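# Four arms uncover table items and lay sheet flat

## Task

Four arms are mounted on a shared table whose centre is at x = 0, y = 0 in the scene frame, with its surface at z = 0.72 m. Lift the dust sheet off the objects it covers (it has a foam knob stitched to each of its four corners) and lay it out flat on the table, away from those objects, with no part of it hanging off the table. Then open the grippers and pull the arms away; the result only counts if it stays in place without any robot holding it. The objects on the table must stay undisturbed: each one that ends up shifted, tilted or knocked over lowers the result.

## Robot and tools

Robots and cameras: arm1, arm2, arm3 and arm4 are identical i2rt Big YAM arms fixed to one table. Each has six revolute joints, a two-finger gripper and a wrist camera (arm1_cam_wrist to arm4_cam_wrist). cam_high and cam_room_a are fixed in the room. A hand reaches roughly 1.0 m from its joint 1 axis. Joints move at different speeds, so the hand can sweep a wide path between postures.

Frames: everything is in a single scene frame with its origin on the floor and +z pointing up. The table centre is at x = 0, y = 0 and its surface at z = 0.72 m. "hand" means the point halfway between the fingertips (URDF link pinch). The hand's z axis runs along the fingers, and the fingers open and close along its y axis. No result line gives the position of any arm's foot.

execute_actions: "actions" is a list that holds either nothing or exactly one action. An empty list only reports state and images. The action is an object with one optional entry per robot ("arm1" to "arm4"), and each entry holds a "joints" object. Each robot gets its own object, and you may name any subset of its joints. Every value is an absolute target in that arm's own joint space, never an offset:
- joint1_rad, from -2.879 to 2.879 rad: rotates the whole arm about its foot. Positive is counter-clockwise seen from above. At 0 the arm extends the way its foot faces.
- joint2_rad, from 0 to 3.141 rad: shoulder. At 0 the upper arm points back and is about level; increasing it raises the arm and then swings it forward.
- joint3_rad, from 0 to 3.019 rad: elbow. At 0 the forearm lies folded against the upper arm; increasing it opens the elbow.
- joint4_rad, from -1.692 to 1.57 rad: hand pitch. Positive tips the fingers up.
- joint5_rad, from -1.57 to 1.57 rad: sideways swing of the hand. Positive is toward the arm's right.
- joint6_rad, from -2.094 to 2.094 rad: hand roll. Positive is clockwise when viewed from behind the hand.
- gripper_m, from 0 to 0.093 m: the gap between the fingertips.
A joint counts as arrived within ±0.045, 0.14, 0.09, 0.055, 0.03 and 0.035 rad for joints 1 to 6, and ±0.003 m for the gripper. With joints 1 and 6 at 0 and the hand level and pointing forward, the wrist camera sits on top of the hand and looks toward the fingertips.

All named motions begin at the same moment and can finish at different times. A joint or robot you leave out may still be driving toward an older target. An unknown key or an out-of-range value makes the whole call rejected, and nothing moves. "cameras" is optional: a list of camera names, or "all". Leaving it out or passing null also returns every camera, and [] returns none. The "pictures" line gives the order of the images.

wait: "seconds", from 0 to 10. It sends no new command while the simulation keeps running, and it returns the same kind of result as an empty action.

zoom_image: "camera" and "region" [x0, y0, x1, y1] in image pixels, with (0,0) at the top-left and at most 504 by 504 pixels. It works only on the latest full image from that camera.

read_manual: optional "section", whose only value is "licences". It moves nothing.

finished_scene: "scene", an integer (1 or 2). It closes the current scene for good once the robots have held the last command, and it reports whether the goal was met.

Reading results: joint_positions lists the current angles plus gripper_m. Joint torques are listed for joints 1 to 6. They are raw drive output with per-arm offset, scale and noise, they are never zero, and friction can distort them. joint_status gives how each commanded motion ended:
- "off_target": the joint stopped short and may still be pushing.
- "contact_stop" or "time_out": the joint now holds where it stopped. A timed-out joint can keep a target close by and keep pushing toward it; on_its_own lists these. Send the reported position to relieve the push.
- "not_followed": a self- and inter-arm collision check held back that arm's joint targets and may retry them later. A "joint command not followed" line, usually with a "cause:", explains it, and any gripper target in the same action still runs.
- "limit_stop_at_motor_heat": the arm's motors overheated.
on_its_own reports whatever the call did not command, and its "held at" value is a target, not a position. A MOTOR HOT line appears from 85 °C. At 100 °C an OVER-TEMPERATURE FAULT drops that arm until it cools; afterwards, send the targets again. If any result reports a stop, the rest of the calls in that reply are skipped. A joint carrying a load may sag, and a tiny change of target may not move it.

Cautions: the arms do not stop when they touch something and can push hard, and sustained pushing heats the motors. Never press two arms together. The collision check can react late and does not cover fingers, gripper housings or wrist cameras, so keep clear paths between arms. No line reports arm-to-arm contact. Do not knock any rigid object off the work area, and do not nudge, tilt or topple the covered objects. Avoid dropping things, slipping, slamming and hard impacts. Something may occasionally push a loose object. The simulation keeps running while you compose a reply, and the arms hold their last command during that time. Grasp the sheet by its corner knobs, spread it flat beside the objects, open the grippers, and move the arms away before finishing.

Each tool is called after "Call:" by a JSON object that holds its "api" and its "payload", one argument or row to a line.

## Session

Call:
{"api": "execute_actions", "payload": {
  "actions": [
    {"arm1":{"joints":{"joint1_rad":0,"joint2_rad":1.2,"joint3_rad":1.2,"joint4_rad":-1.2,"joint5_rad":0,"joint6_rad":0,"gripper_m":0.093}},"arm2":{"joints":{"joint1_rad":0,"joint2_rad":1.2,"joint3_rad":1.2,"joint4_rad":-1.2,"joint5_rad":0,"joint6_rad":0,"gripper_m":0.093}},"arm3":{"joints":{"joint1_rad":0,"joint2_rad":1.2,"joint3_rad":1.2,"joint4_rad":-1.2,"joint5_rad":0,"joint6_rad":0,"gripper_m":0.093}},"arm4":{"joints":{"joint1_rad":0,"joint2_rad":1.2,"joint3_rad":1.2,"joint4_rad":-1.2,"joint5_rad":0,"joint6_rad":0,"gripper_m":0.093}}}
  ]
}}

Scene clock: 1.67 s.
Joint torques (N m, as the arm reports them, + toward a larger angle): arm1=[-0.92 -9.76 11.69  0.91 -0.08 -0.06] | arm2=[ 1.19 -9.71 14.    1.95  0.05 -0.14] | arm3=[ 2.58 -8.94 10.8   1.42 -0.08  0.12] | arm4=[-1.73 -8.26  9.77  0.97 -0.22 -0.04]
Motor temperatures (°C, as the motors report them): arm1=[25 27 28 24 25 24] | arm2=[26 26 28 26 25 25] | arm3=[24 26 29 25 25 25] | arm4=[26 26 27 26 24 24]
arm1.joint_positions: joint1_rad=+0.012 joint2_rad=+1.213 joint3_rad=+1.191 joint4_rad=-1.209 joint5_rad=+0.002 joint6_rad=+0.008 gripper_m=+0.093
arm1.joint_status: all done
arm1.hand: x=+0.1738 y=+0.2808 z=+1.0580 quat_wxyz=(-0.109, -0.767, -0.619, +0.129) (m; scene frame)
arm2.joint_positions: joint1_rad=-0.006 joint2_rad=+1.206 joint3_rad=+1.172 joint4_rad=-1.207 joint5_rad=-0.003 joint6_rad=+0.014 gripper_m=+0.093
arm2.joint_status: all done
arm2.hand: x=-0.3464 y=+0.3524 z=+1.0596 quat_wxyz=(-0.130, -0.627, -0.761, +0.101) (m; scene frame)
arm3.joint_positions: joint1_rad=-0.002 joint2_rad=+1.206 joint3_rad=+1.182 joint4_rad=-1.217 joint5_rad=+0.003 joint6_rad=-0.010 gripper_m=+0.093
arm3.joint_status: all done
arm3.hand: x=-0.3823 y=-0.3032 z=+1.0490 quat_wxyz=(-0.129, +0.598, -0.785, -0.098) (m; scene frame)
arm4.joint_positions: joint1_rad=+0.012 joint2_rad=+1.201 joint3_rad=+1.173 joint4_rad=-1.189 joint5_rad=+0.003 joint6_rad=+0.011 gripper_m=+0.093
arm4.joint_status: all done
arm4.hand: x=+0.1703 y=-0.3771 z=+1.0710 quat_wxyz=(-0.122, +0.736, -0.652, -0.134) (m; scene frame)
pictures: arm1_cam_wrist, arm2_cam_wrist, arm3_cam_wrist, arm4_cam_wrist, cam_high, cam_room_a
Images, in order (width x height): arm1_cam_wrist 672x504, arm2_cam_wrist 672x504, arm3_cam_wrist 672x504, arm4_cam_wrist 672x504, cam_high 672x504, cam_room_a 672x504.

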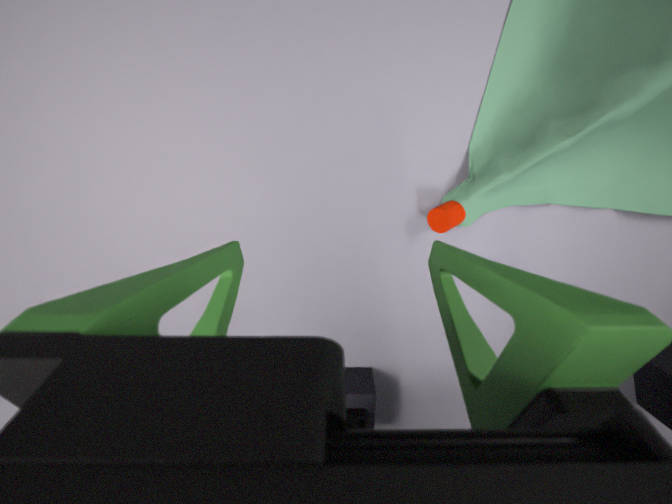

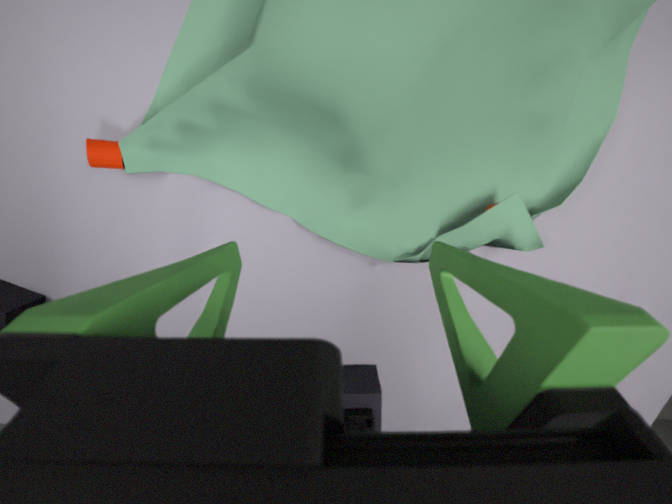

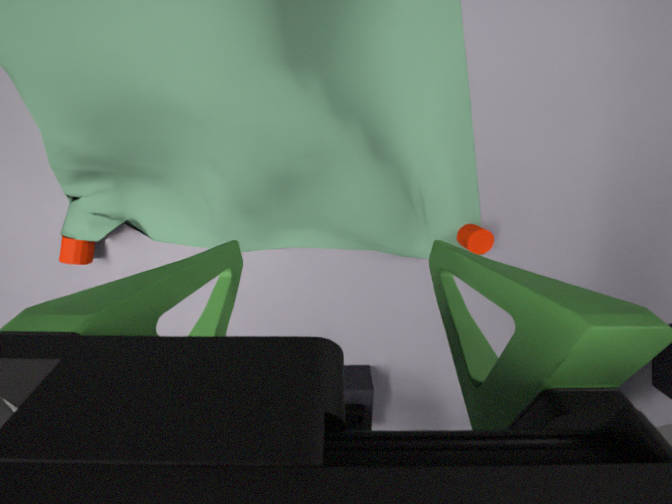

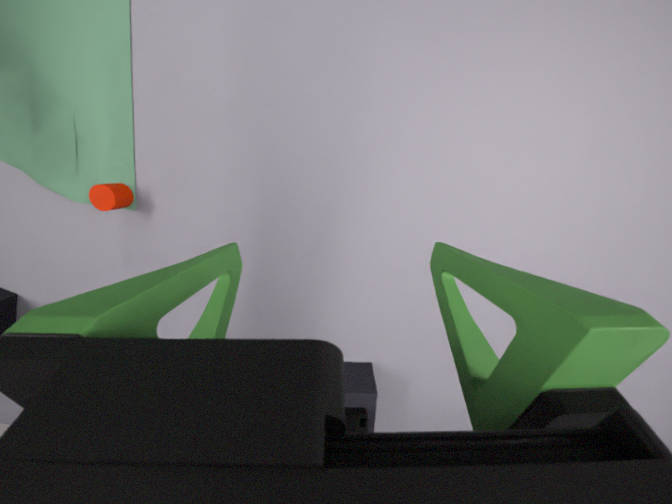

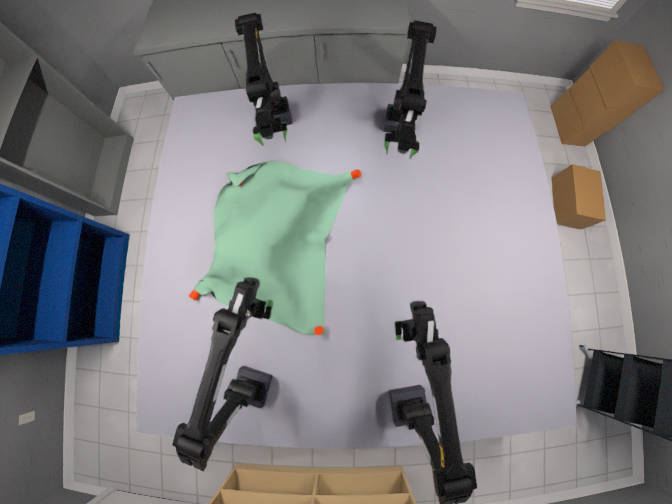

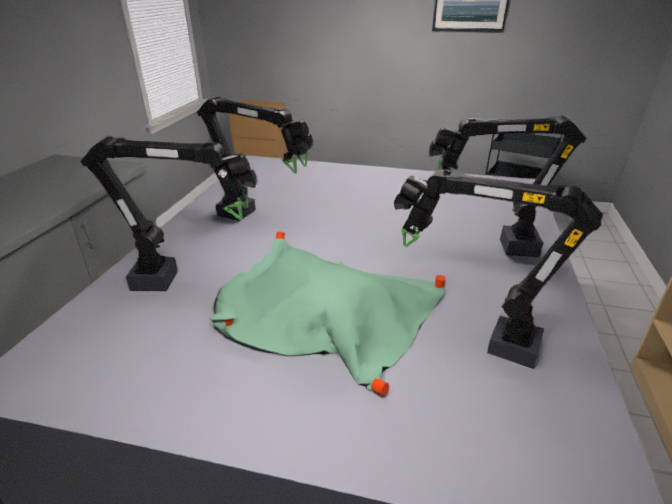

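Call:
{"api": "execute_actions", "payload": {
  "actions": [
    {"arm1":{"joints":{"joint1_rad":-0.385,"joint6_rad":0.72}},"arm2":{"joints":{"joint1_rad":-0.565,"joint6_rad":0.9}},"arm3":{"joints":{"joint1_rad":0.876,"joint6_rad":1.0}},"arm4":{"joints":{"joint1_rad":0.735,"joint6_rad":-0.8}}}
  ],
  "cameras": []
}}

Call:
{"api": "execute_actions", "payload": {
  "actions": [
    {"arm1":{"joints":{"joint2_rad":1.565,"joint3_rad":0.992,"joint4_rad":-1.0}},"arm2":{"joints":{"joint2_rad":1.752,"joint3_rad":1.236,"joint4_rad":-1.055}},"arm3":{"joints":{"joint2_rad":1.844,"joint3_rad":1.369,"joint4_rad":-1.096}},"arm4":{"joints":{"joint2_rad":1.85,"joint3_rad":1.375,"joint4_rad":-1.1}}}
  ]
}}

Scene clock: 20.93 s.
Joint torques (N m, as the arm reports them, + toward a larger angle): arm1=[-0.72 -9.28 11.23  0.81  0.    0.11] | arm2=[ 0.78 -9.63 14.04  1.92  0.02  0.11] | arm3=[ 2.2  -9.4  10.89  1.35  0.04  0.22] | arm4=[-0.68 -8.38  9.78  0.92 -0.18 -0.04]
Motor temperatures (°C, as the motors report them): arm1=[25 28 31 24 25 24] | arm2=[26 27 32 26 25 25] | arm3=[24 26 32 25 25 25] | arm4=[26 26 30 26 24 24]
arm1.joint_positions: joint1_rad=-0.385 joint2_rad=+1.213 joint3_rad=+1.191 joint4_rad=-1.209 joint5_rad=+0.000 joint6_rad=+0.713 gripper_m=+0.093
arm1.joint_status: all done
arm1.hand: x=+0.0232 y=+0.3450 z=+1.0569 quat_wxyz=(-0.126, -0.978, -0.126, +0.109) (m; scene frame)
arm2.joint_positions: joint1_rad=-0.565 joint2_rad=+1.206 joint3_rad=+1.172 joint4_rad=-1.207 joint5_rad=+0.000 joint6_rad=+0.886 gripper_m=+0.093
arm2.joint_status: all done
arm2.hand: x=-0.5734 y=+0.3690 z=+1.0590 quat_wxyz=(-0.143, -0.973, -0.163, +0.080) (m; scene frame)
arm3.joint_positions: joint1_rad=+0.877 joint2_rad=+1.206 joint3_rad=+1.182 joint4_rad=-1.215 joint5_rad=+0.001 joint6_rad=+0.990 gripper_m=+0.093
arm3.joint_status: all done
arm3.hand: x=-0.7287 y=-0.3588 z=+1.0515 quat_wxyz=(+0.004, +0.549, -0.819, -0.166) (m; scene frame)
arm4.joint_positions: joint1_rad=+0.728 joint2_rad=+1.201 joint3_rad=+1.173 joint4_rad=-1.189 joint5_rad=+0.000 joint6_rad=-0.790 gripper_m=+0.093
arm4.joint_status: all done
arm4.hand: x=-0.0871 y=-0.5139 z=+1.0687 quat_wxyz=(-0.126, +0.983, +0.034, -0.126) (m; scene frame)
pictures: none
No camera images: the call's "cameras" was empty. Leave "cameras" out to get every camera's image.

Scene clock: 22.40 s.
Joint torques (N m, as the arm reports them, + toward a larger angle): arm1=[ -0.36 -13.18   8.59   0.32   0.07   0.08] | arm2=[  0.81 -17.22  10.92   1.35   0.02   0.13] | arm3=[  2.52 -17.34   9.1    0.59   0.04   0.15] | arm4=[ -0.65 -17.34   8.02   0.88  -0.18  -0.07]
Motor temperatures (°C, as the motors report them): arm1=[25 28 31 24 25 24] | arm2=[26 27 32 26 25 25] | arm3=[24 26 33 25 25 25] | arm4=[26 26 30 26 24 24]
arm1.joint_positions: joint1_rad=-0.385 joint2_rad=+1.584 joint3_rad=+0.986 joint4_rad=-1.012 joint5_rad=+0.000 joint6_rad=+0.713 gripper_m=+0.093
arm1.joint_status: all done
arm1.hand: x=+0.0336 y=+0.3580 z=+0.8356 quat_wxyz=(+0.014, -0.991, -0.129, -0.016) (m; scene frame)
arm2.joint_positions: joint1_rad=-0.565 joint2_rad=+1.753 joint3_rad=+1.218 joint4_rad=-1.067 joint5_rad=+0.000 joint6_rad=+0.886 gripper_m=+0.093
arm2.joint_status: all done
arm2.hand: x=-0.5959 y=+0.3059 z=+0.8462 quat_wxyz=(+0.013, -0.986, -0.165, -0.009) (m; scene frame)
arm3.joint_positions: joint1_rad=+0.877 joint2_rad=+1.865 joint3_rad=+1.352 joint4_rad=-1.105 joint5_rad=+0.001 joint6_rad=+0.991 gripper_m=+0.093
arm3.joint_status: all done
arm3.hand: x=-0.7900 y=-0.2722 z=+0.8250 quat_wxyz=(+0.003, +0.557, -0.830, +0.023) (m; scene frame)
arm4.joint_positions: joint1_rad=+0.728 joint2_rad=+1.872 joint3_rad=+1.352 joint4_rad=-1.109 joint5_rad=+0.000 joint6_rad=-0.791 gripper_m=+0.093
arm4.joint_status: all done
arm4.hand: x=-0.1622 y=-0.4446 z=+0.8389 quat_wxyz=(+0.014, +0.999, +0.034, +0.023) (m; scene frame)
pictures: arm1_cam_wrist, arm2_cam_wrist, arm3_cam_wrist, arm4_cam_wrist, cam_high, cam_room_a
Images, in order (width x height): arm1_cam_wrist 672x504, arm2_cam_wrist 672x504, arm3_cam_wrist 672x504, arm4_cam_wrist 672x504, cam_high 672x504, cam_room_a 672x504.

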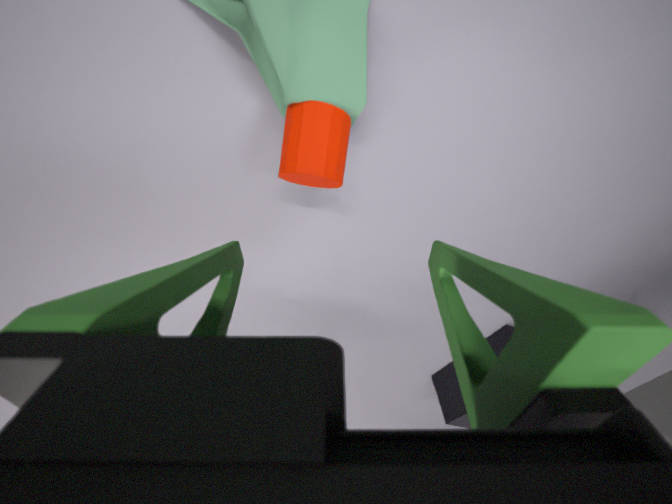

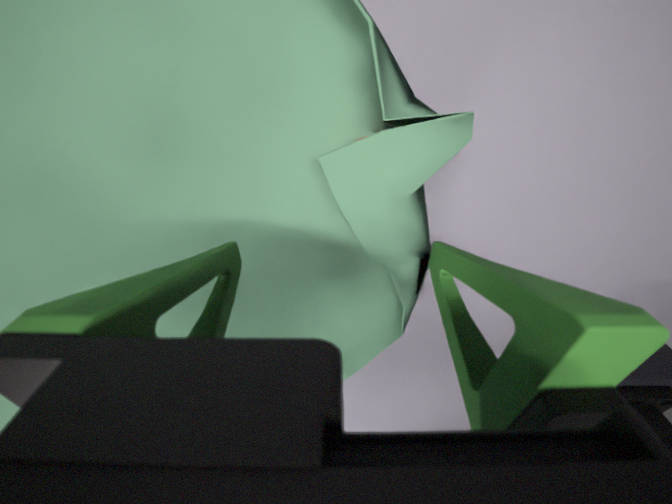

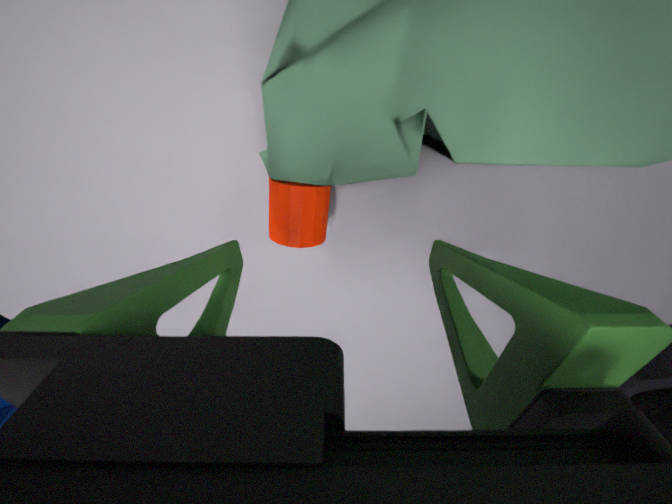

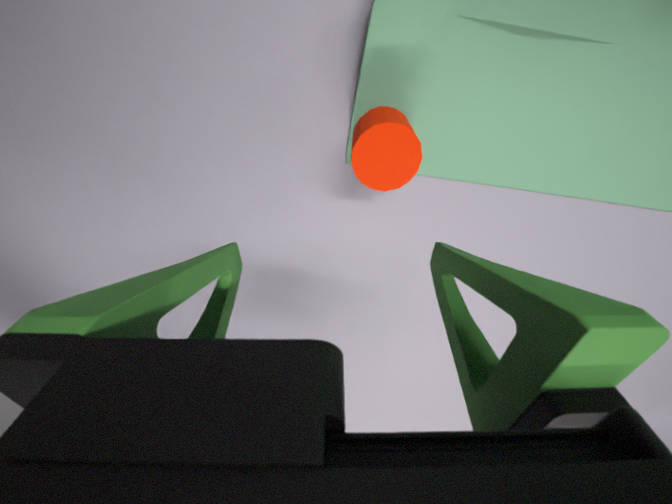

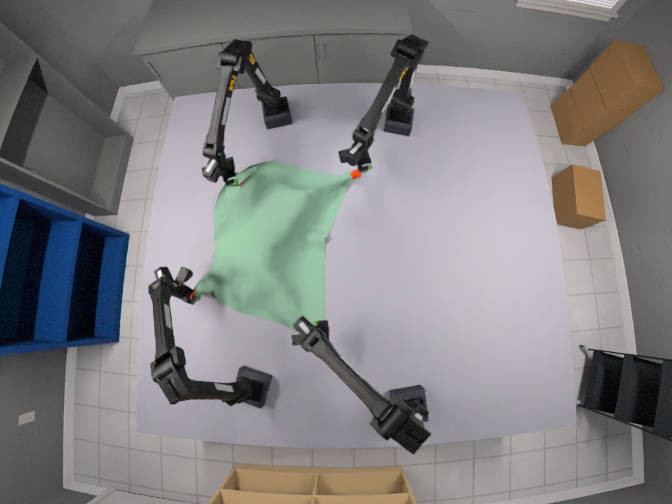

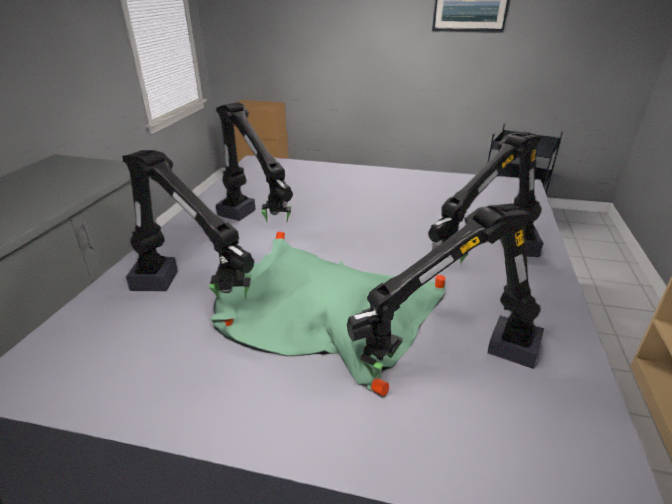

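Call:
{"api": "execute_actions", "payload": {
  "actions": [
    {"arm1":{"joints":{"joint1_rad":-0.4,"joint2_rad":1.779,"joint3_rad":0.959,"joint4_rad":-0.75}},"arm2":{"joints":{"joint1_rad":-0.612,"joint2_rad":1.889,"joint3_rad":1.135,"joint4_rad":-0.817}},"arm3":{"joints":{"joint1_rad":0.914,"joint2_rad":2.007,"joint3_rad":1.335,"joint4_rad":-0.9}},"arm4":{"joints":{"joint2_rad":2.031,"joint3_rad":1.378,"joint4_rad":-0.918}}}
  ],
  "cameras": ["arm1_cam_wrist","arm2_cam_wrist","arm3_cam_wrist","arm4_cam_wrist","cam_room_a"]
}}

Scene clock: 38.47 s.
Joint torques (N m, as the arm reports them, + toward a larger angle): arm1=[ -1.93 -13.62   6.53   0.25   0.02   0.2 ] | arm2=[  0.67 -16.29   8.24   2.    -0.15   0.11] | arm3=[  2.73 -16.1    7.36   0.69   0.07   0.12] | arm4=[ -0.72 -18.12   7.33   1.19  -0.18  -0.07]
Motor temperatures (°C, as the motors report them): arm1=[25 28 31 24 25 24] | arm2=[26 27 31 26 25 25] | arm3=[24 28 32 25 25 25] | arm4=[26 27 30 26 24 24]
arm1.joint_positions: joint1_rad=-0.385 joint2_rad=+1.779 joint3_rad=+0.964 joint4_rad=-0.763 joint5_rad=+0.000 joint6_rad=+0.713 gripper_m=+0.093
arm1.joint_status: all done
arm1.hand: x=+0.0197 y=+0.3367 z=+0.7511 quat_wxyz=(+0.003, -0.992, -0.129, -0.006) (m; scene frame)
arm2.joint_positions: joint1_rad=-0.613 joint2_rad=+1.875 joint3_rad=+1.133 joint4_rad=-0.841 joint5_rad=+0.005 joint6_rad=+0.889 gripper_m=+0.093
arm2.joint_status: all done
arm2.hand: x=-0.6177 y=+0.3142 z=+0.7636 quat_wxyz=(+0.006, -0.990, -0.141, -0.002) (m; scene frame)
arm3.joint_positions: joint1_rad=+0.915 joint2_rad=+2.009 joint3_rad=+1.330 joint4_rad=-0.914 joint5_rad=+0.000 joint6_rad=+0.994 gripper_m=+0.093
arm3.joint_status: all done
arm3.hand: x=-0.8171 y=-0.2694 z=+0.7440 quat_wxyz=(+0.003, +0.571, -0.821, +0.010) (m; scene frame)
arm4.joint_positions: joint1_rad=+0.728 joint2_rad=+2.048 joint3_rad=+1.352 joint4_rad=-0.934 joint5_rad=+0.000 joint6_rad=-0.791 gripper_m=+0.093
arm4.joint_status: all done
arm4.hand: x=-0.1757 y=-0.4315 z=+0.7476 quat_wxyz=(+0.015, +0.999, +0.034, +0.023) (m; scene frame)
pictures: arm1_cam_wrist, arm2_cam_wrist, arm3_cam_wrist, arm4_cam_wrist, cam_room_a
Images, in order (width x height): arm1_cam_wrist 672x504, arm2_cam_wrist 672x504, arm3_cam_wrist 672x504, arm4_cam_wrist 672x504, cam_room_a 672x504.

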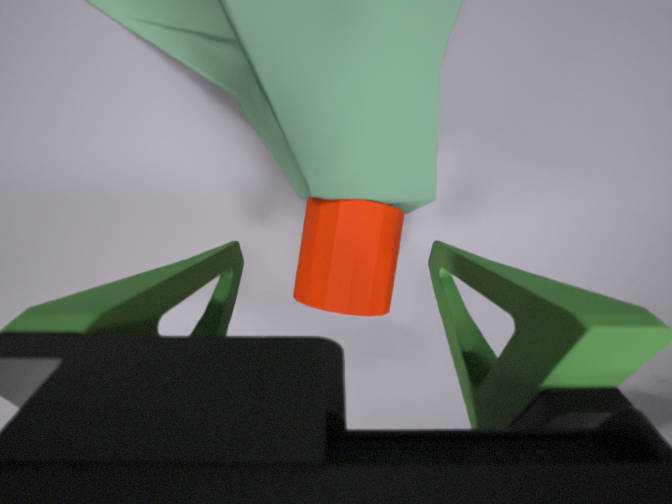

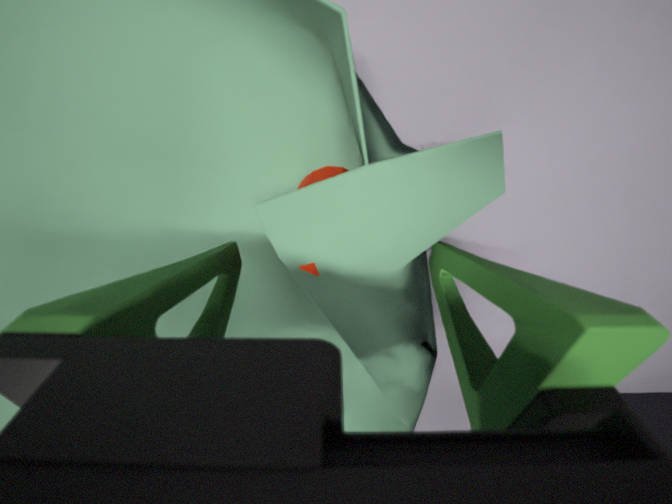

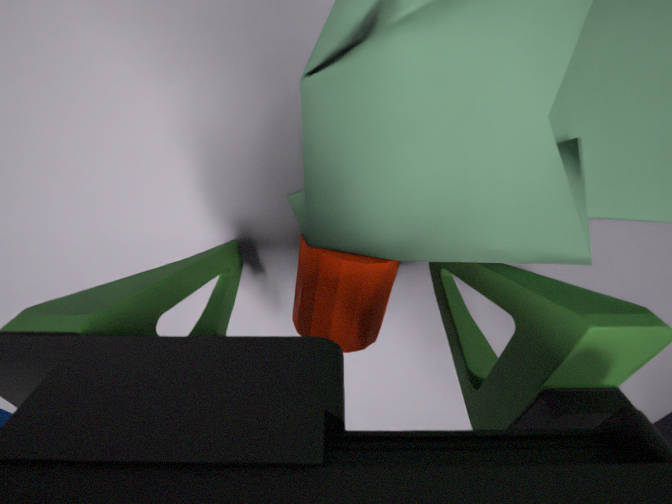

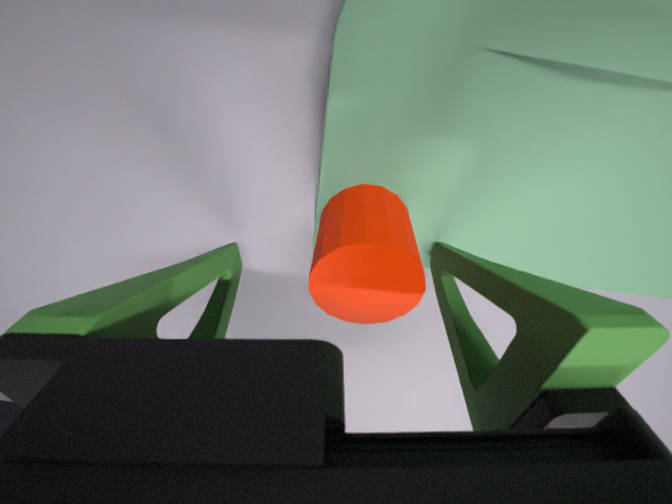

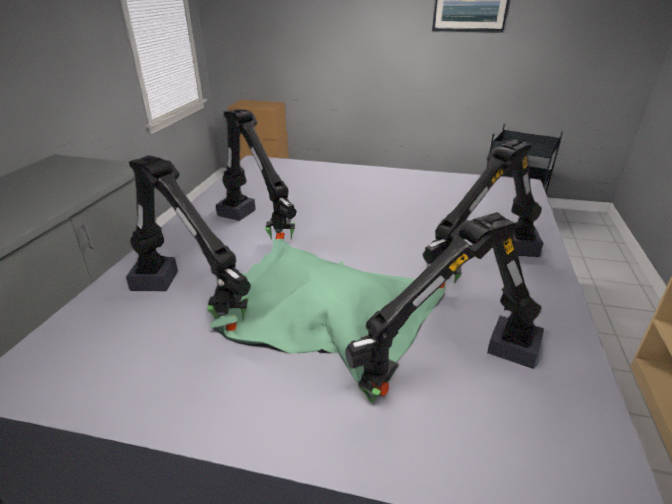

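Call:
{"api": "execute_actions", "payload": {
  "actions": [
    {"arm1":{"joints":{"joint2_rad":1.8}},"arm2":{"joints":{"joint1_rad":-0.65,"joint2_rad":1.925,"joint4_rad":-0.8}},"arm3":{"joints":{"joint1_rad":0.945,"joint4_rad":-0.96}},"arm4":{"joints":{"joint4_rad":-0.87}}}
  ],
  "cameras": []
}}

Call:
{"api": "execute_actions", "payload": {
  "actions": [
    {"arm1":{"joints":{"gripper_m":0.02}},"arm2":{"joints":{"gripper_m":0.02}},"arm3":{"joints":{"gripper_m":0.02}},"arm4":{"joints":{"gripper_m":0.02}}}
  ],
  "cameras": ["arm1_cam_wrist","arm2_cam_wrist","arm3_cam_wrist","arm4_cam_wrist"]
}}

Scene clock: 48.70 s.
Joint torques (N m, as the arm reports them, + toward a larger angle): arm1=[ -1.85 -12.38   6.58   0.34   0.01   0.09] | arm2=[  0.51 -14.53   8.19   1.7   -0.09   0.11] | arm3=[  1.22 -16.29   7.19  -0.43   0.08   0.1 ] | arm4=[ -0.8  -18.31   7.41   1.34  -0.18  -0.07]
Motor temperatures (°C, as the motors report them): arm1=[25 29 30 24 25 24] | arm2=[26 28 30 26 25 25] | arm3=[24 28 32 25 25 25] | arm4=[26 27 30 26 24 24]
arm1.joint_positions: joint1_rad=-0.385 joint2_rad=+1.779 joint3_rad=+0.964 joint4_rad=-0.763 joint5_rad=+0.000 joint6_rad=+0.713 gripper_m=+0.093
arm1.joint_status: all done
arm1.hand: x=+0.0197 y=+0.3367 z=+0.7511 quat_wxyz=(+0.003, -0.992, -0.129, -0.006) (m; scene frame)
arm2.joint_positions: joint1_rad=-0.647 joint2_rad=+1.890 joint3_rad=+1.133 joint4_rad=-0.818 joint5_rad=+0.003 joint6_rad=+0.889 gripper_m=+0.093
arm2.joint_status: all done
arm2.hand: x=-0.6336 y=+0.3177 z=+0.7569 quat_wxyz=(+0.002, -0.992, -0.124, -0.001) (m; scene frame)
arm3.joint_positions: joint1_rad=+0.945 joint2_rad=+2.009 joint3_rad=+1.330 joint4_rad=-0.946 joint5_rad=+0.000 joint6_rad=+0.994 gripper_m=+0.093
arm3.joint_status: all done
arm3.hand: x=-0.8250 y=-0.2855 z=+0.7444 quat_wxyz=(+0.002, +0.584, -0.812, +0.026) (m; scene frame)
arm4.joint_positions: joint1_rad=+0.728 joint2_rad=+2.048 joint3_rad=+1.352 joint4_rad=-0.887 joint5_rad=+0.000 joint6_rad=-0.791 gripper_m=+0.093
arm4.joint_status: all done
arm4.hand: x=-0.1844 y=-0.4238 z=+0.7472 quat_wxyz=(-0.001, +0.999, +0.034, +0.006) (m; scene frame)
pictures: none
No camera images: the call's "cameras" was empty. Leave "cameras" out to get every camera's image.

Scene clock: 49.37 s.
Joint torques (N m, as the arm reports them, + toward a larger angle): arm1=[ -1.76 -11.64   6.44   0.41   0.05   0.14] | arm2=[  0.54 -14.52   8.13   1.71  -0.08   0.11] | arm3=[  2.52 -16.65   7.28  -0.5    0.09   0.08] | arm4=[ -0.64 -18.38   7.42   1.32  -0.18  -0.06]
Motor temperatures (°C, as the motors report them): arm1=[25 29 30 24 25 24] | arm2=[26 28 30 26 25 25] | arm3=[24 28 32 25 25 25] | arm4=[26 27 30 26 24 24]
arm1.joint_positions: joint1_rad=-0.385 joint2_rad=+1.779 joint3_rad=+0.964 joint4_rad=-0.763 joint5_rad=+0.000 joint6_rad=+0.713 gripper_m=+0.039
arm1.joint_status: gripper_m off_target (ended at +0.039, target +0.020)
arm1.hand: x=+0.0197 y=+0.3367 z=+0.7511 quat_wxyz=(+0.003, -0.992, -0.128, -0.006) (m; scene frame)
arm2.joint_positions: joint1_rad=-0.647 joint2_rad=+1.890 joint3_rad=+1.133 joint4_rad=-0.818 joint5_rad=+0.003 joint6_rad=+0.889 gripper_m=+0.020
arm2.joint_status: all done
arm2.hand: x=-0.6336 y=+0.3177 z=+0.7569 quat_wxyz=(+0.002, -0.992, -0.124, -0.001) (m; scene frame)
arm3.joint_positions: joint1_rad=+0.945 joint2_rad=+2.009 joint3_rad=+1.330 joint4_rad=-0.946 joint5_rad=+0.000 joint6_rad=+0.994 gripper_m=+0.039
arm3.joint_status: gripper_m off_target (ended at +0.039, target +0.020)
arm3.hand: x=-0.8250 y=-0.2855 z=+0.7444 quat_wxyz=(+0.002, +0.584, -0.812, +0.026) (m; scene frame)
arm4.joint_positions: joint1_rad=+0.728 joint2_rad=+2.048 joint3_rad=+1.352 joint4_rad=-0.887 joint5_rad=+0.000 joint6_rad=-0.791 gripper_m=+0.038
arm4.joint_status: gripper_m off_target (ended at +0.038, target +0.020)
arm4.hand: x=-0.1844 y=-0.4238 z=+0.7472 quat_wxyz=(-0.001, +0.999, +0.034, +0.006) (m; scene frame)
pictures: arm1_cam_wrist, arm2_cam_wrist, arm3_cam_wrist, arm4_cam_wrist
Images, in order (width x height): arm1_cam_wrist 672x504, arm2_cam_wrist 672x504, arm3_cam_wrist 672x504, arm4_cam_wrist 672x504.

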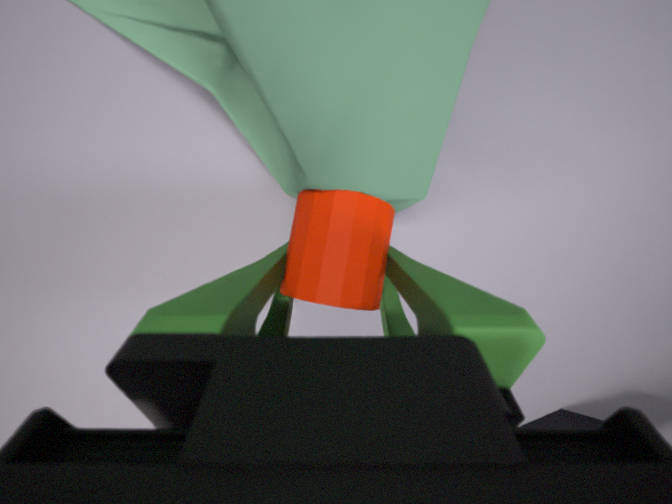

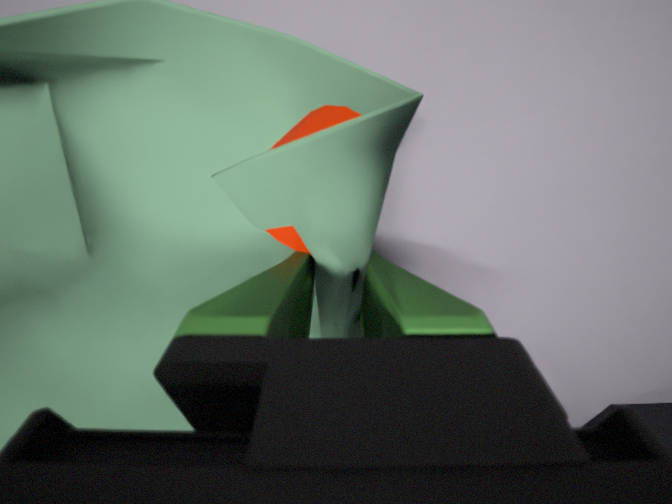

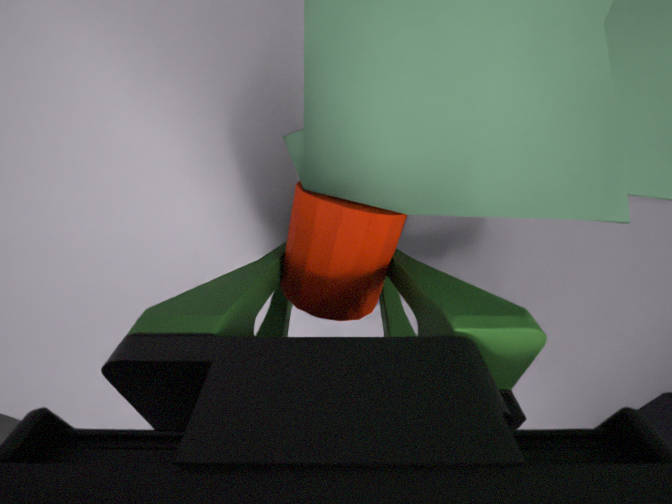

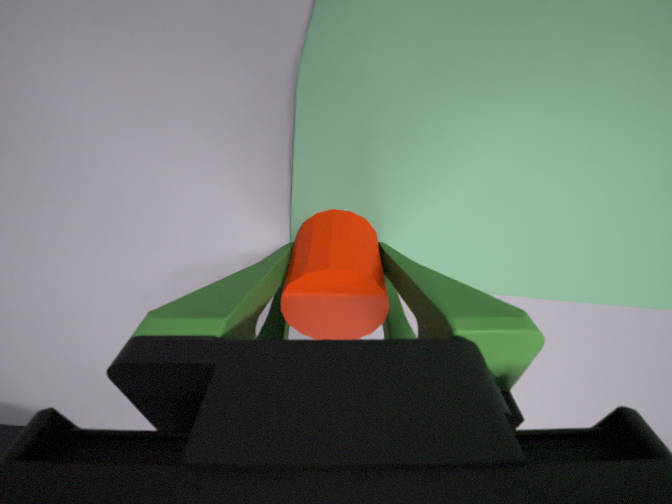

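Call:
{"api": "execute_actions", "payload": {
  "actions": [
    {"arm2":{"joints":{"gripper_m":0.0}}}
  ],
  "cameras": []
}}

Call:
{"api": "execute_actions", "payload": {
  "actions": [
    {"arm2":{"joints":{"joint1_rad":-0.72,"joint2_rad":1.62,"joint3_rad":0.95,"joint4_rad":-0.9}}}
  ],
  "cameras": ["arm2_cam_wrist"]
}}

Call:
{"api": "execute_actions", "payload": {
  "actions": [
    {"arm2":{"joints":{"gripper_m":0.093}}}
  ],
  "cameras": ["arm2_cam_wrist","cam_room_a"]
}}

Scene clock: 57.47 s.
Joint torques (N m, as the arm reports them, + toward a larger angle): arm1=[ -1.84 -12.52   6.66   0.36   0.04   0.1 ] | arm2=[  0.33 -14.34   8.18   1.68  -0.07   0.11] | arm3=[  2.59 -16.65   7.27  -0.47   0.06   0.12] | arm4=[ -0.72 -18.26   7.4    1.33  -0.17  -0.06]
Motor temperatures (°C, as the motors report them): arm1=[25 29 30 24 25 24] | arm2=[26 28 30 26 25 25] | arm3=[24 29 32 25 25 25] | arm4=[26 28 30 26 24 24]
arm1.joint_positions: joint1_rad=-0.385 joint2_rad=+1.779 joint3_rad=+0.964 joint4_rad=-0.763 joint5_rad=+0.000 joint6_rad=+0.713 gripper_m=+0.039
arm1.joint_status: not commanded
arm1.hand: x=+0.0197 y=+0.3367 z=+0.7511 quat_wxyz=(+0.003, -0.992, -0.128, -0.006) (m; scene frame)
arm2.joint_positions: joint1_rad=-0.647 joint2_rad=+1.890 joint3_rad=+1.133 joint4_rad=-0.818 joint5_rad=+0.002 joint6_rad=+0.889 gripper_m=+0.001
arm2.joint_status: all done
arm2.hand: x=-0.6335 y=+0.3177 z=+0.7569 quat_wxyz=(+0.001, -0.992, -0.124, -0.001) (m; scene frame)
arm3.joint_positions: joint1_rad=+0.945 joint2_rad=+2.009 joint3_rad=+1.330 joint4_rad=-0.946 joint5_rad=+0.000 joint6_rad=+0.994 gripper_m=+0.039
arm3.joint_status: not commanded
arm3.hand: x=-0.8250 y=-0.2855 z=+0.7444 quat_wxyz=(+0.002, +0.584, -0.812, +0.026) (m; scene frame)
arm4.joint_positions: joint1_rad=+0.728 joint2_rad=+2.048 joint3_rad=+1.352 joint4_rad=-0.887 joint5_rad=+0.000 joint6_rad=-0.791 gripper_m=+0.038
arm4.joint_status: not commanded
arm4.hand: x=-0.1844 y=-0.4238 z=+0.7472 quat_wxyz=(-0.001, +0.999, +0.034, +0.006) (m; scene frame)
pictures: none
No camera images: the call's "cameras" was empty. Leave "cameras" out to get every camera's image.

Scene clock: 58.63 s.
Joint torques (N m, as the arm reports them, + toward a larger angle): arm1=[ -2.58 -12.42   6.62   0.32   0.01   0.15] | arm2=[  0.93 -12.3    8.88   0.48   0.07   0.11] | arm3=[  2.82 -16.4    7.32  -0.28   0.09   0.11] | arm4=[ -0.72 -18.28   7.41   1.17  -0.19  -0.06]
Motor temperatures (°C, as the motors report them): arm1=[25 29 30 24 25 24] | arm2=[26 28 30 26 25 25] | arm3=[24 29 32 25 25 25] | arm4=[26 28 30 26 24 24]
arm1.joint_positions: joint1_rad=-0.385 joint2_rad=+1.779 joint3_rad=+0.964 joint4_rad=-0.763 joint5_rad=+0.000 joint6_rad=+0.714 gripper_m=+0.039
arm1.joint_status: not commanded
arm1.hand: x=+0.0197 y=+0.3367 z=+0.7511 quat_wxyz=(+0.003, -0.992, -0.128, -0.006) (m; scene frame)
arm2.joint_positions: joint1_rad=-0.722 joint2_rad=+1.609 joint3_rad=+0.948 joint4_rad=-0.890 joint5_rad=-0.002 joint6_rad=+0.889 gripper_m=+0.001
arm2.joint_status: all done
arm2.hand: x=-0.6306 y=+0.3961 z=+0.8222 quat_wxyz=(-0.010, -0.996, -0.086, +0.004) (m; scene frame)
arm3.joint_positions: joint1_rad=+0.945 joint2_rad=+2.009 joint3_rad=+1.330 joint4_rad=-0.946 joint5_rad=+0.000 joint6_rad=+0.994 gripper_m=+0.039
arm3.joint_status: not commanded
arm3.hand: x=-0.8250 y=-0.2855 z=+0.7444 quat_wxyz=(+0.002, +0.584, -0.812, +0.026) (m; scene frame)
arm4.joint_positions: joint1_rad=+0.728 joint2_rad=+2.048 joint3_rad=+1.352 joint4_rad=-0.883 joint5_rad=+0.000 joint6_rad=-0.791 gripper_m=+0.038
arm4.joint_status: not commanded
arm4.hand: x=-0.1851 y=-0.4231 z=+0.7472 quat_wxyz=(-0.003, +0.999, +0.034, +0.005) (m; scene frame)
pictures: arm2_cam_wrist
Images, in order (width x height): arm2_cam_wrist 672x504.

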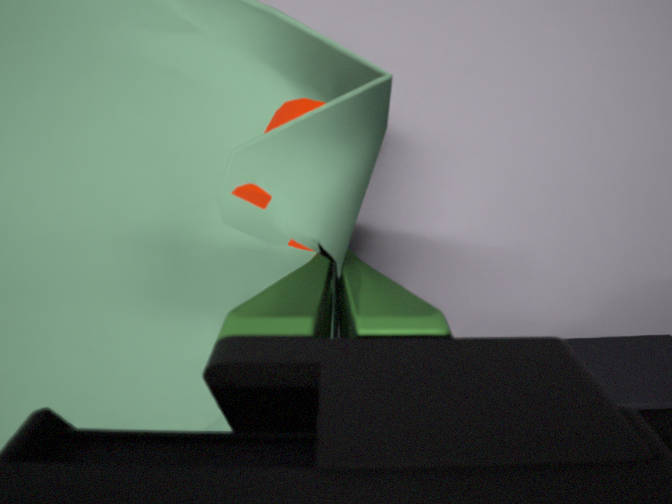

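Scene clock: 59.33 s.
Joint torques (N m, as the arm reports them, + toward a larger angle): arm1=[ -1.88 -12.3    6.62   0.42   0.04   0.11] | arm2=[  0.92 -12.53   8.92   0.49   0.08   0.1 ] | arm3=[  2.52 -16.51   7.22  -0.45   0.1    0.13] | arm4=[ -0.62 -18.38   7.39   1.16  -0.18  -0.06]
Motor temperatures (°C, as the motors report them): arm1=[25 29 30 24 25 24] | arm2=[26 28 30 26 25 25] | arm3=[24 29 32 25 25 25] | arm4=[26 28 30 26 24 24]
arm1.joint_positions: joint1_rad=-0.385 joint2_rad=+1.779 joint3_rad=+0.964 joint4_rad=-0.763 joint5_rad=+0.000 joint6_rad=+0.714 gripper_m=+0.039
arm1.joint_status: not commanded
arm1.hand: x=+0.0197 y=+0.3367 z=+0.7511 quat_wxyz=(+0.003, -0.992, -0.128, -0.006) (m; scene frame)
arm2.joint_positions: joint1_rad=-0.722 joint2_rad=+1.609 joint3_rad=+0.948 joint4_rad=-0.890 joint5_rad=-0.002 joint6_rad=+0.889 gripper_m=+0.093
arm2.joint_status: all done
arm2.hand: x=-0.6306 y=+0.3960 z=+0.8222 quat_wxyz=(-0.010, -0.996, -0.086, +0.004) (m; scene frame)
arm3.joint_positions: joint1_rad=+0.945 joint2_rad=+2.009 joint3_rad=+1.330 joint4_rad=-0.946 joint5_rad=+0.000 joint6_rad=+0.994 gripper_m=+0.039
arm3.joint_status: not commanded
arm3.hand: x=-0.8250 y=-0.2855 z=+0.7444 quat_wxyz=(+0.002, +0.584, -0.812, +0.026) (m; scene frame)
arm4.joint_positions: joint1_rad=+0.728 joint2_rad=+2.048 joint3_rad=+1.352 joint4_rad=-0.883 joint5_rad=+0.000 joint6_rad=-0.791 gripper_m=+0.038
arm4.joint_status: not commanded
arm4.hand: x=-0.1851 y=-0.4231 z=+0.7472 quat_wxyz=(-0.003, +0.999, +0.034, +0.005) (m; scene frame)
pictures: arm2_cam_wrist, cam_room_a
Images, in order (width x height): arm2_cam_wrist 672x504, cam_room_a 672x504.

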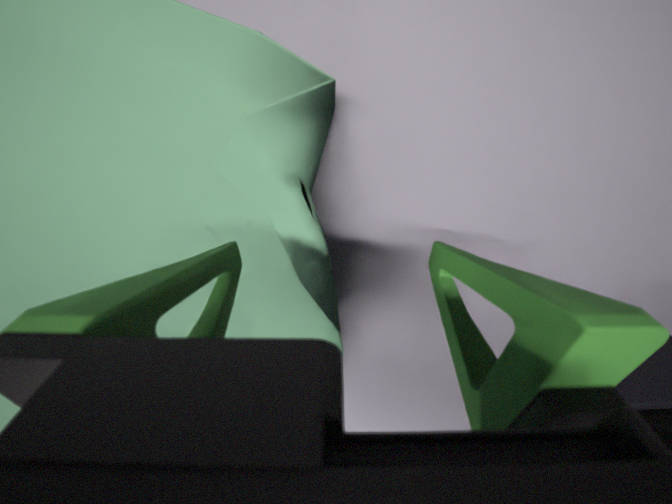

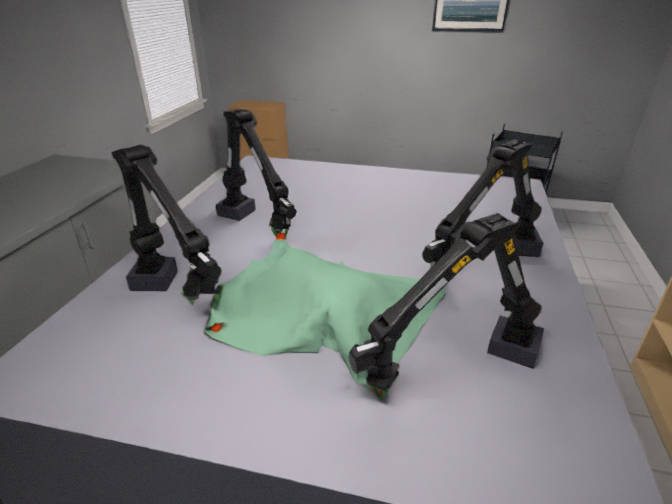

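Call:
{"api": "execute_actions", "payload": {
  "actions": [
    {"arm2":{"joints":{"joint1_rad":-0.745,"joint2_rad":1.72,"joint3_rad":1.16,"joint4_rad":-1.01,"joint6_rad":1.4}}}
  ],
  "cameras": ["arm2_cam_wrist"]
}}

Call:
{"api": "execute_actions", "payload": {
  "actions": [
    {"arm2":{"joints":{"joint2_rad":1.91,"joint3_rad":1.103,"joint4_rad":-0.78}}}
  ],
  "cameras": ["arm2_cam_wrist","cam_room_a"]
}}

Scene clock: 69.27 s.
Joint torques (N m, as the arm reports them, + toward a larger angle): arm1=[ -2.36 -12.14   6.53   0.06   0.11   0.12] | arm2=[  0.2  -14.65  11.46   0.21   0.09   0.17] | arm3=[  2.31 -15.73   7.25  -0.47   0.03   0.13] | arm4=[ -0.61 -18.29   7.4    1.14  -0.18  -0.06]
Motor temperatures (°C, as the motors report them): arm1=[25 29 30 24 25 24] | arm2=[26 28 30 26 25 25] | arm3=[24 29 31 25 25 25] | arm4=[26 28 30 26 24 24]
arm1.joint_positions: joint1_rad=-0.385 joint2_rad=+1.779 joint3_rad=+0.964 joint4_rad=-0.763 joint5_rad=+0.000 joint6_rad=+0.714 gripper_m=+0.039
arm1.joint_status: not commanded
arm1.hand: x=+0.0197 y=+0.3367 z=+0.7511 quat_wxyz=(+0.003, -0.992, -0.128, -0.006) (m; scene frame)
arm2.joint_positions: joint1_rad=-0.738 joint2_rad=+1.708 joint3_rad=+1.135 joint4_rad=-0.996 joint5_rad=-0.002 joint6_rad=+1.386 gripper_m=+0.093
arm2.joint_status: all done
arm2.hand: x=-0.6618 y=+0.3549 z=+0.8390 quat_wxyz=(-0.001, -0.986, +0.169, -0.002) (m; scene frame)
arm3.joint_positions: joint1_rad=+0.945 joint2_rad=+2.009 joint3_rad=+1.330 joint4_rad=-0.946 joint5_rad=+0.000 joint6_rad=+0.994 gripper_m=+0.039
arm3.joint_status: not commanded
arm3.hand: x=-0.8250 y=-0.2855 z=+0.7444 quat_wxyz=(+0.002, +0.584, -0.812, +0.026) (m; scene frame)
arm4.joint_positions: joint1_rad=+0.728 joint2_rad=+2.048 joint3_rad=+1.352 joint4_rad=-0.883 joint5_rad=+0.000 joint6_rad=-0.791 gripper_m=+0.038
arm4.joint_status: not commanded
arm4.hand: x=-0.1851 y=-0.4231 z=+0.7472 quat_wxyz=(-0.003, +0.999, +0.034, +0.005) (m; scene frame)
pictures: arm2_cam_wrist
Images, in order (width x height): arm2_cam_wrist 672x504.

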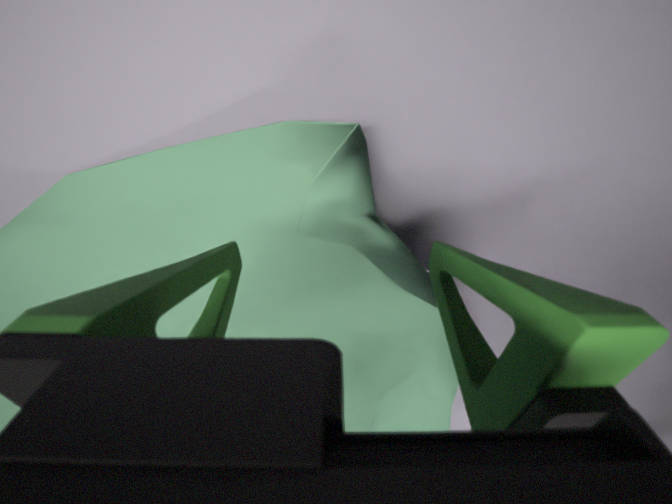

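Scene clock: 70.27 s.
Joint torques (N m, as the arm reports them, + toward a larger angle): arm1=[ -0.72 -11.93   6.48   0.4    0.07   0.08] | arm2=[  0.14 -17.07   7.94   1.46   0.1    0.14] | arm3=[  2.11 -16.64   7.38  -0.54   0.06   0.12] | arm4=[ -0.7  -18.39   7.42   1.18  -0.18  -0.06]
Motor temperatures (°C, as the motors report them): arm1=[25 29 30 24 25 24] | arm2=[26 28 30 26 25 25] | arm3=[24 29 31 25 25 25] | arm4=[26 28 30 26 24 24]
arm1.joint_positions: joint1_rad=-0.385 joint2_rad=+1.779 joint3_rad=+0.964 joint4_rad=-0.763 joint5_rad=+0.000 joint6_rad=+0.714 gripper_m=+0.039
arm1.joint_status: not commanded
arm1.hand: x=+0.0197 y=+0.3367 z=+0.7511 quat_wxyz=(+0.003, -0.992, -0.128, -0.006) (m; scene frame)
arm2.joint_positions: joint1_rad=-0.738 joint2_rad=+1.908 joint3_rad=+1.098 joint4_rad=-0.794 joint5_rad=-0.002 joint6_rad=+1.386 gripper_m=+0.093
arm2.joint_status: all done
arm2.hand: x=-0.6639 y=+0.3509 z=+0.7390 quat_wxyz=(+0.015, -0.985, +0.169, -0.008) (m; scene frame)
arm3.joint_positions: joint1_rad=+0.945 joint2_rad=+2.009 joint3_rad=+1.330 joint4_rad=-0.946 joint5_rad=+0.000 joint6_rad=+0.994 gripper_m=+0.039
arm3.joint_status: not commanded
arm3.hand: x=-0.8250 y=-0.2855 z=+0.7444 quat_wxyz=(+0.002, +0.584, -0.812, +0.026) (m; scene frame)
arm4.joint_positions: joint1_rad=+0.728 joint2_rad=+2.048 joint3_rad=+1.352 joint4_rad=-0.883 joint5_rad=+0.000 joint6_rad=-0.791 gripper_m=+0.038
arm4.joint_status: not commanded
arm4.hand: x=-0.1851 y=-0.4231 z=+0.7472 quat_wxyz=(-0.003, +0.999, +0.034, +0.005) (m; scene frame)
pictures: arm2_cam_wrist, cam_room_a
Images, in order (width x height): arm2_cam_wrist 672x504, cam_room_a 672x504.

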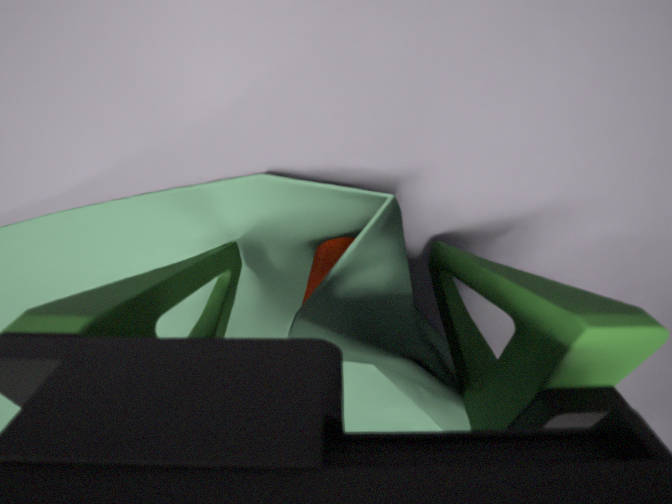

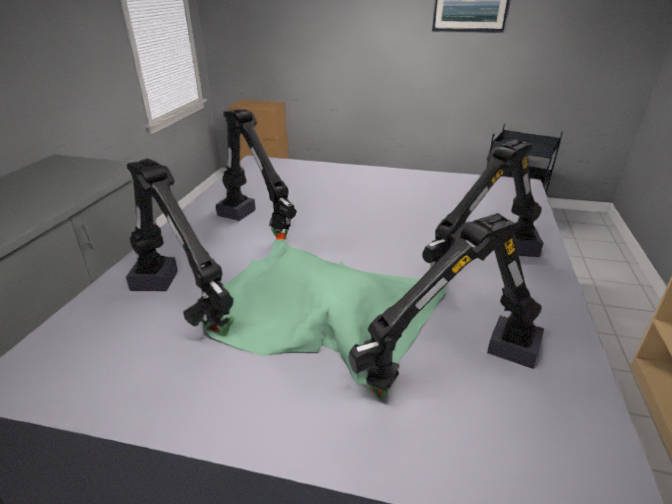

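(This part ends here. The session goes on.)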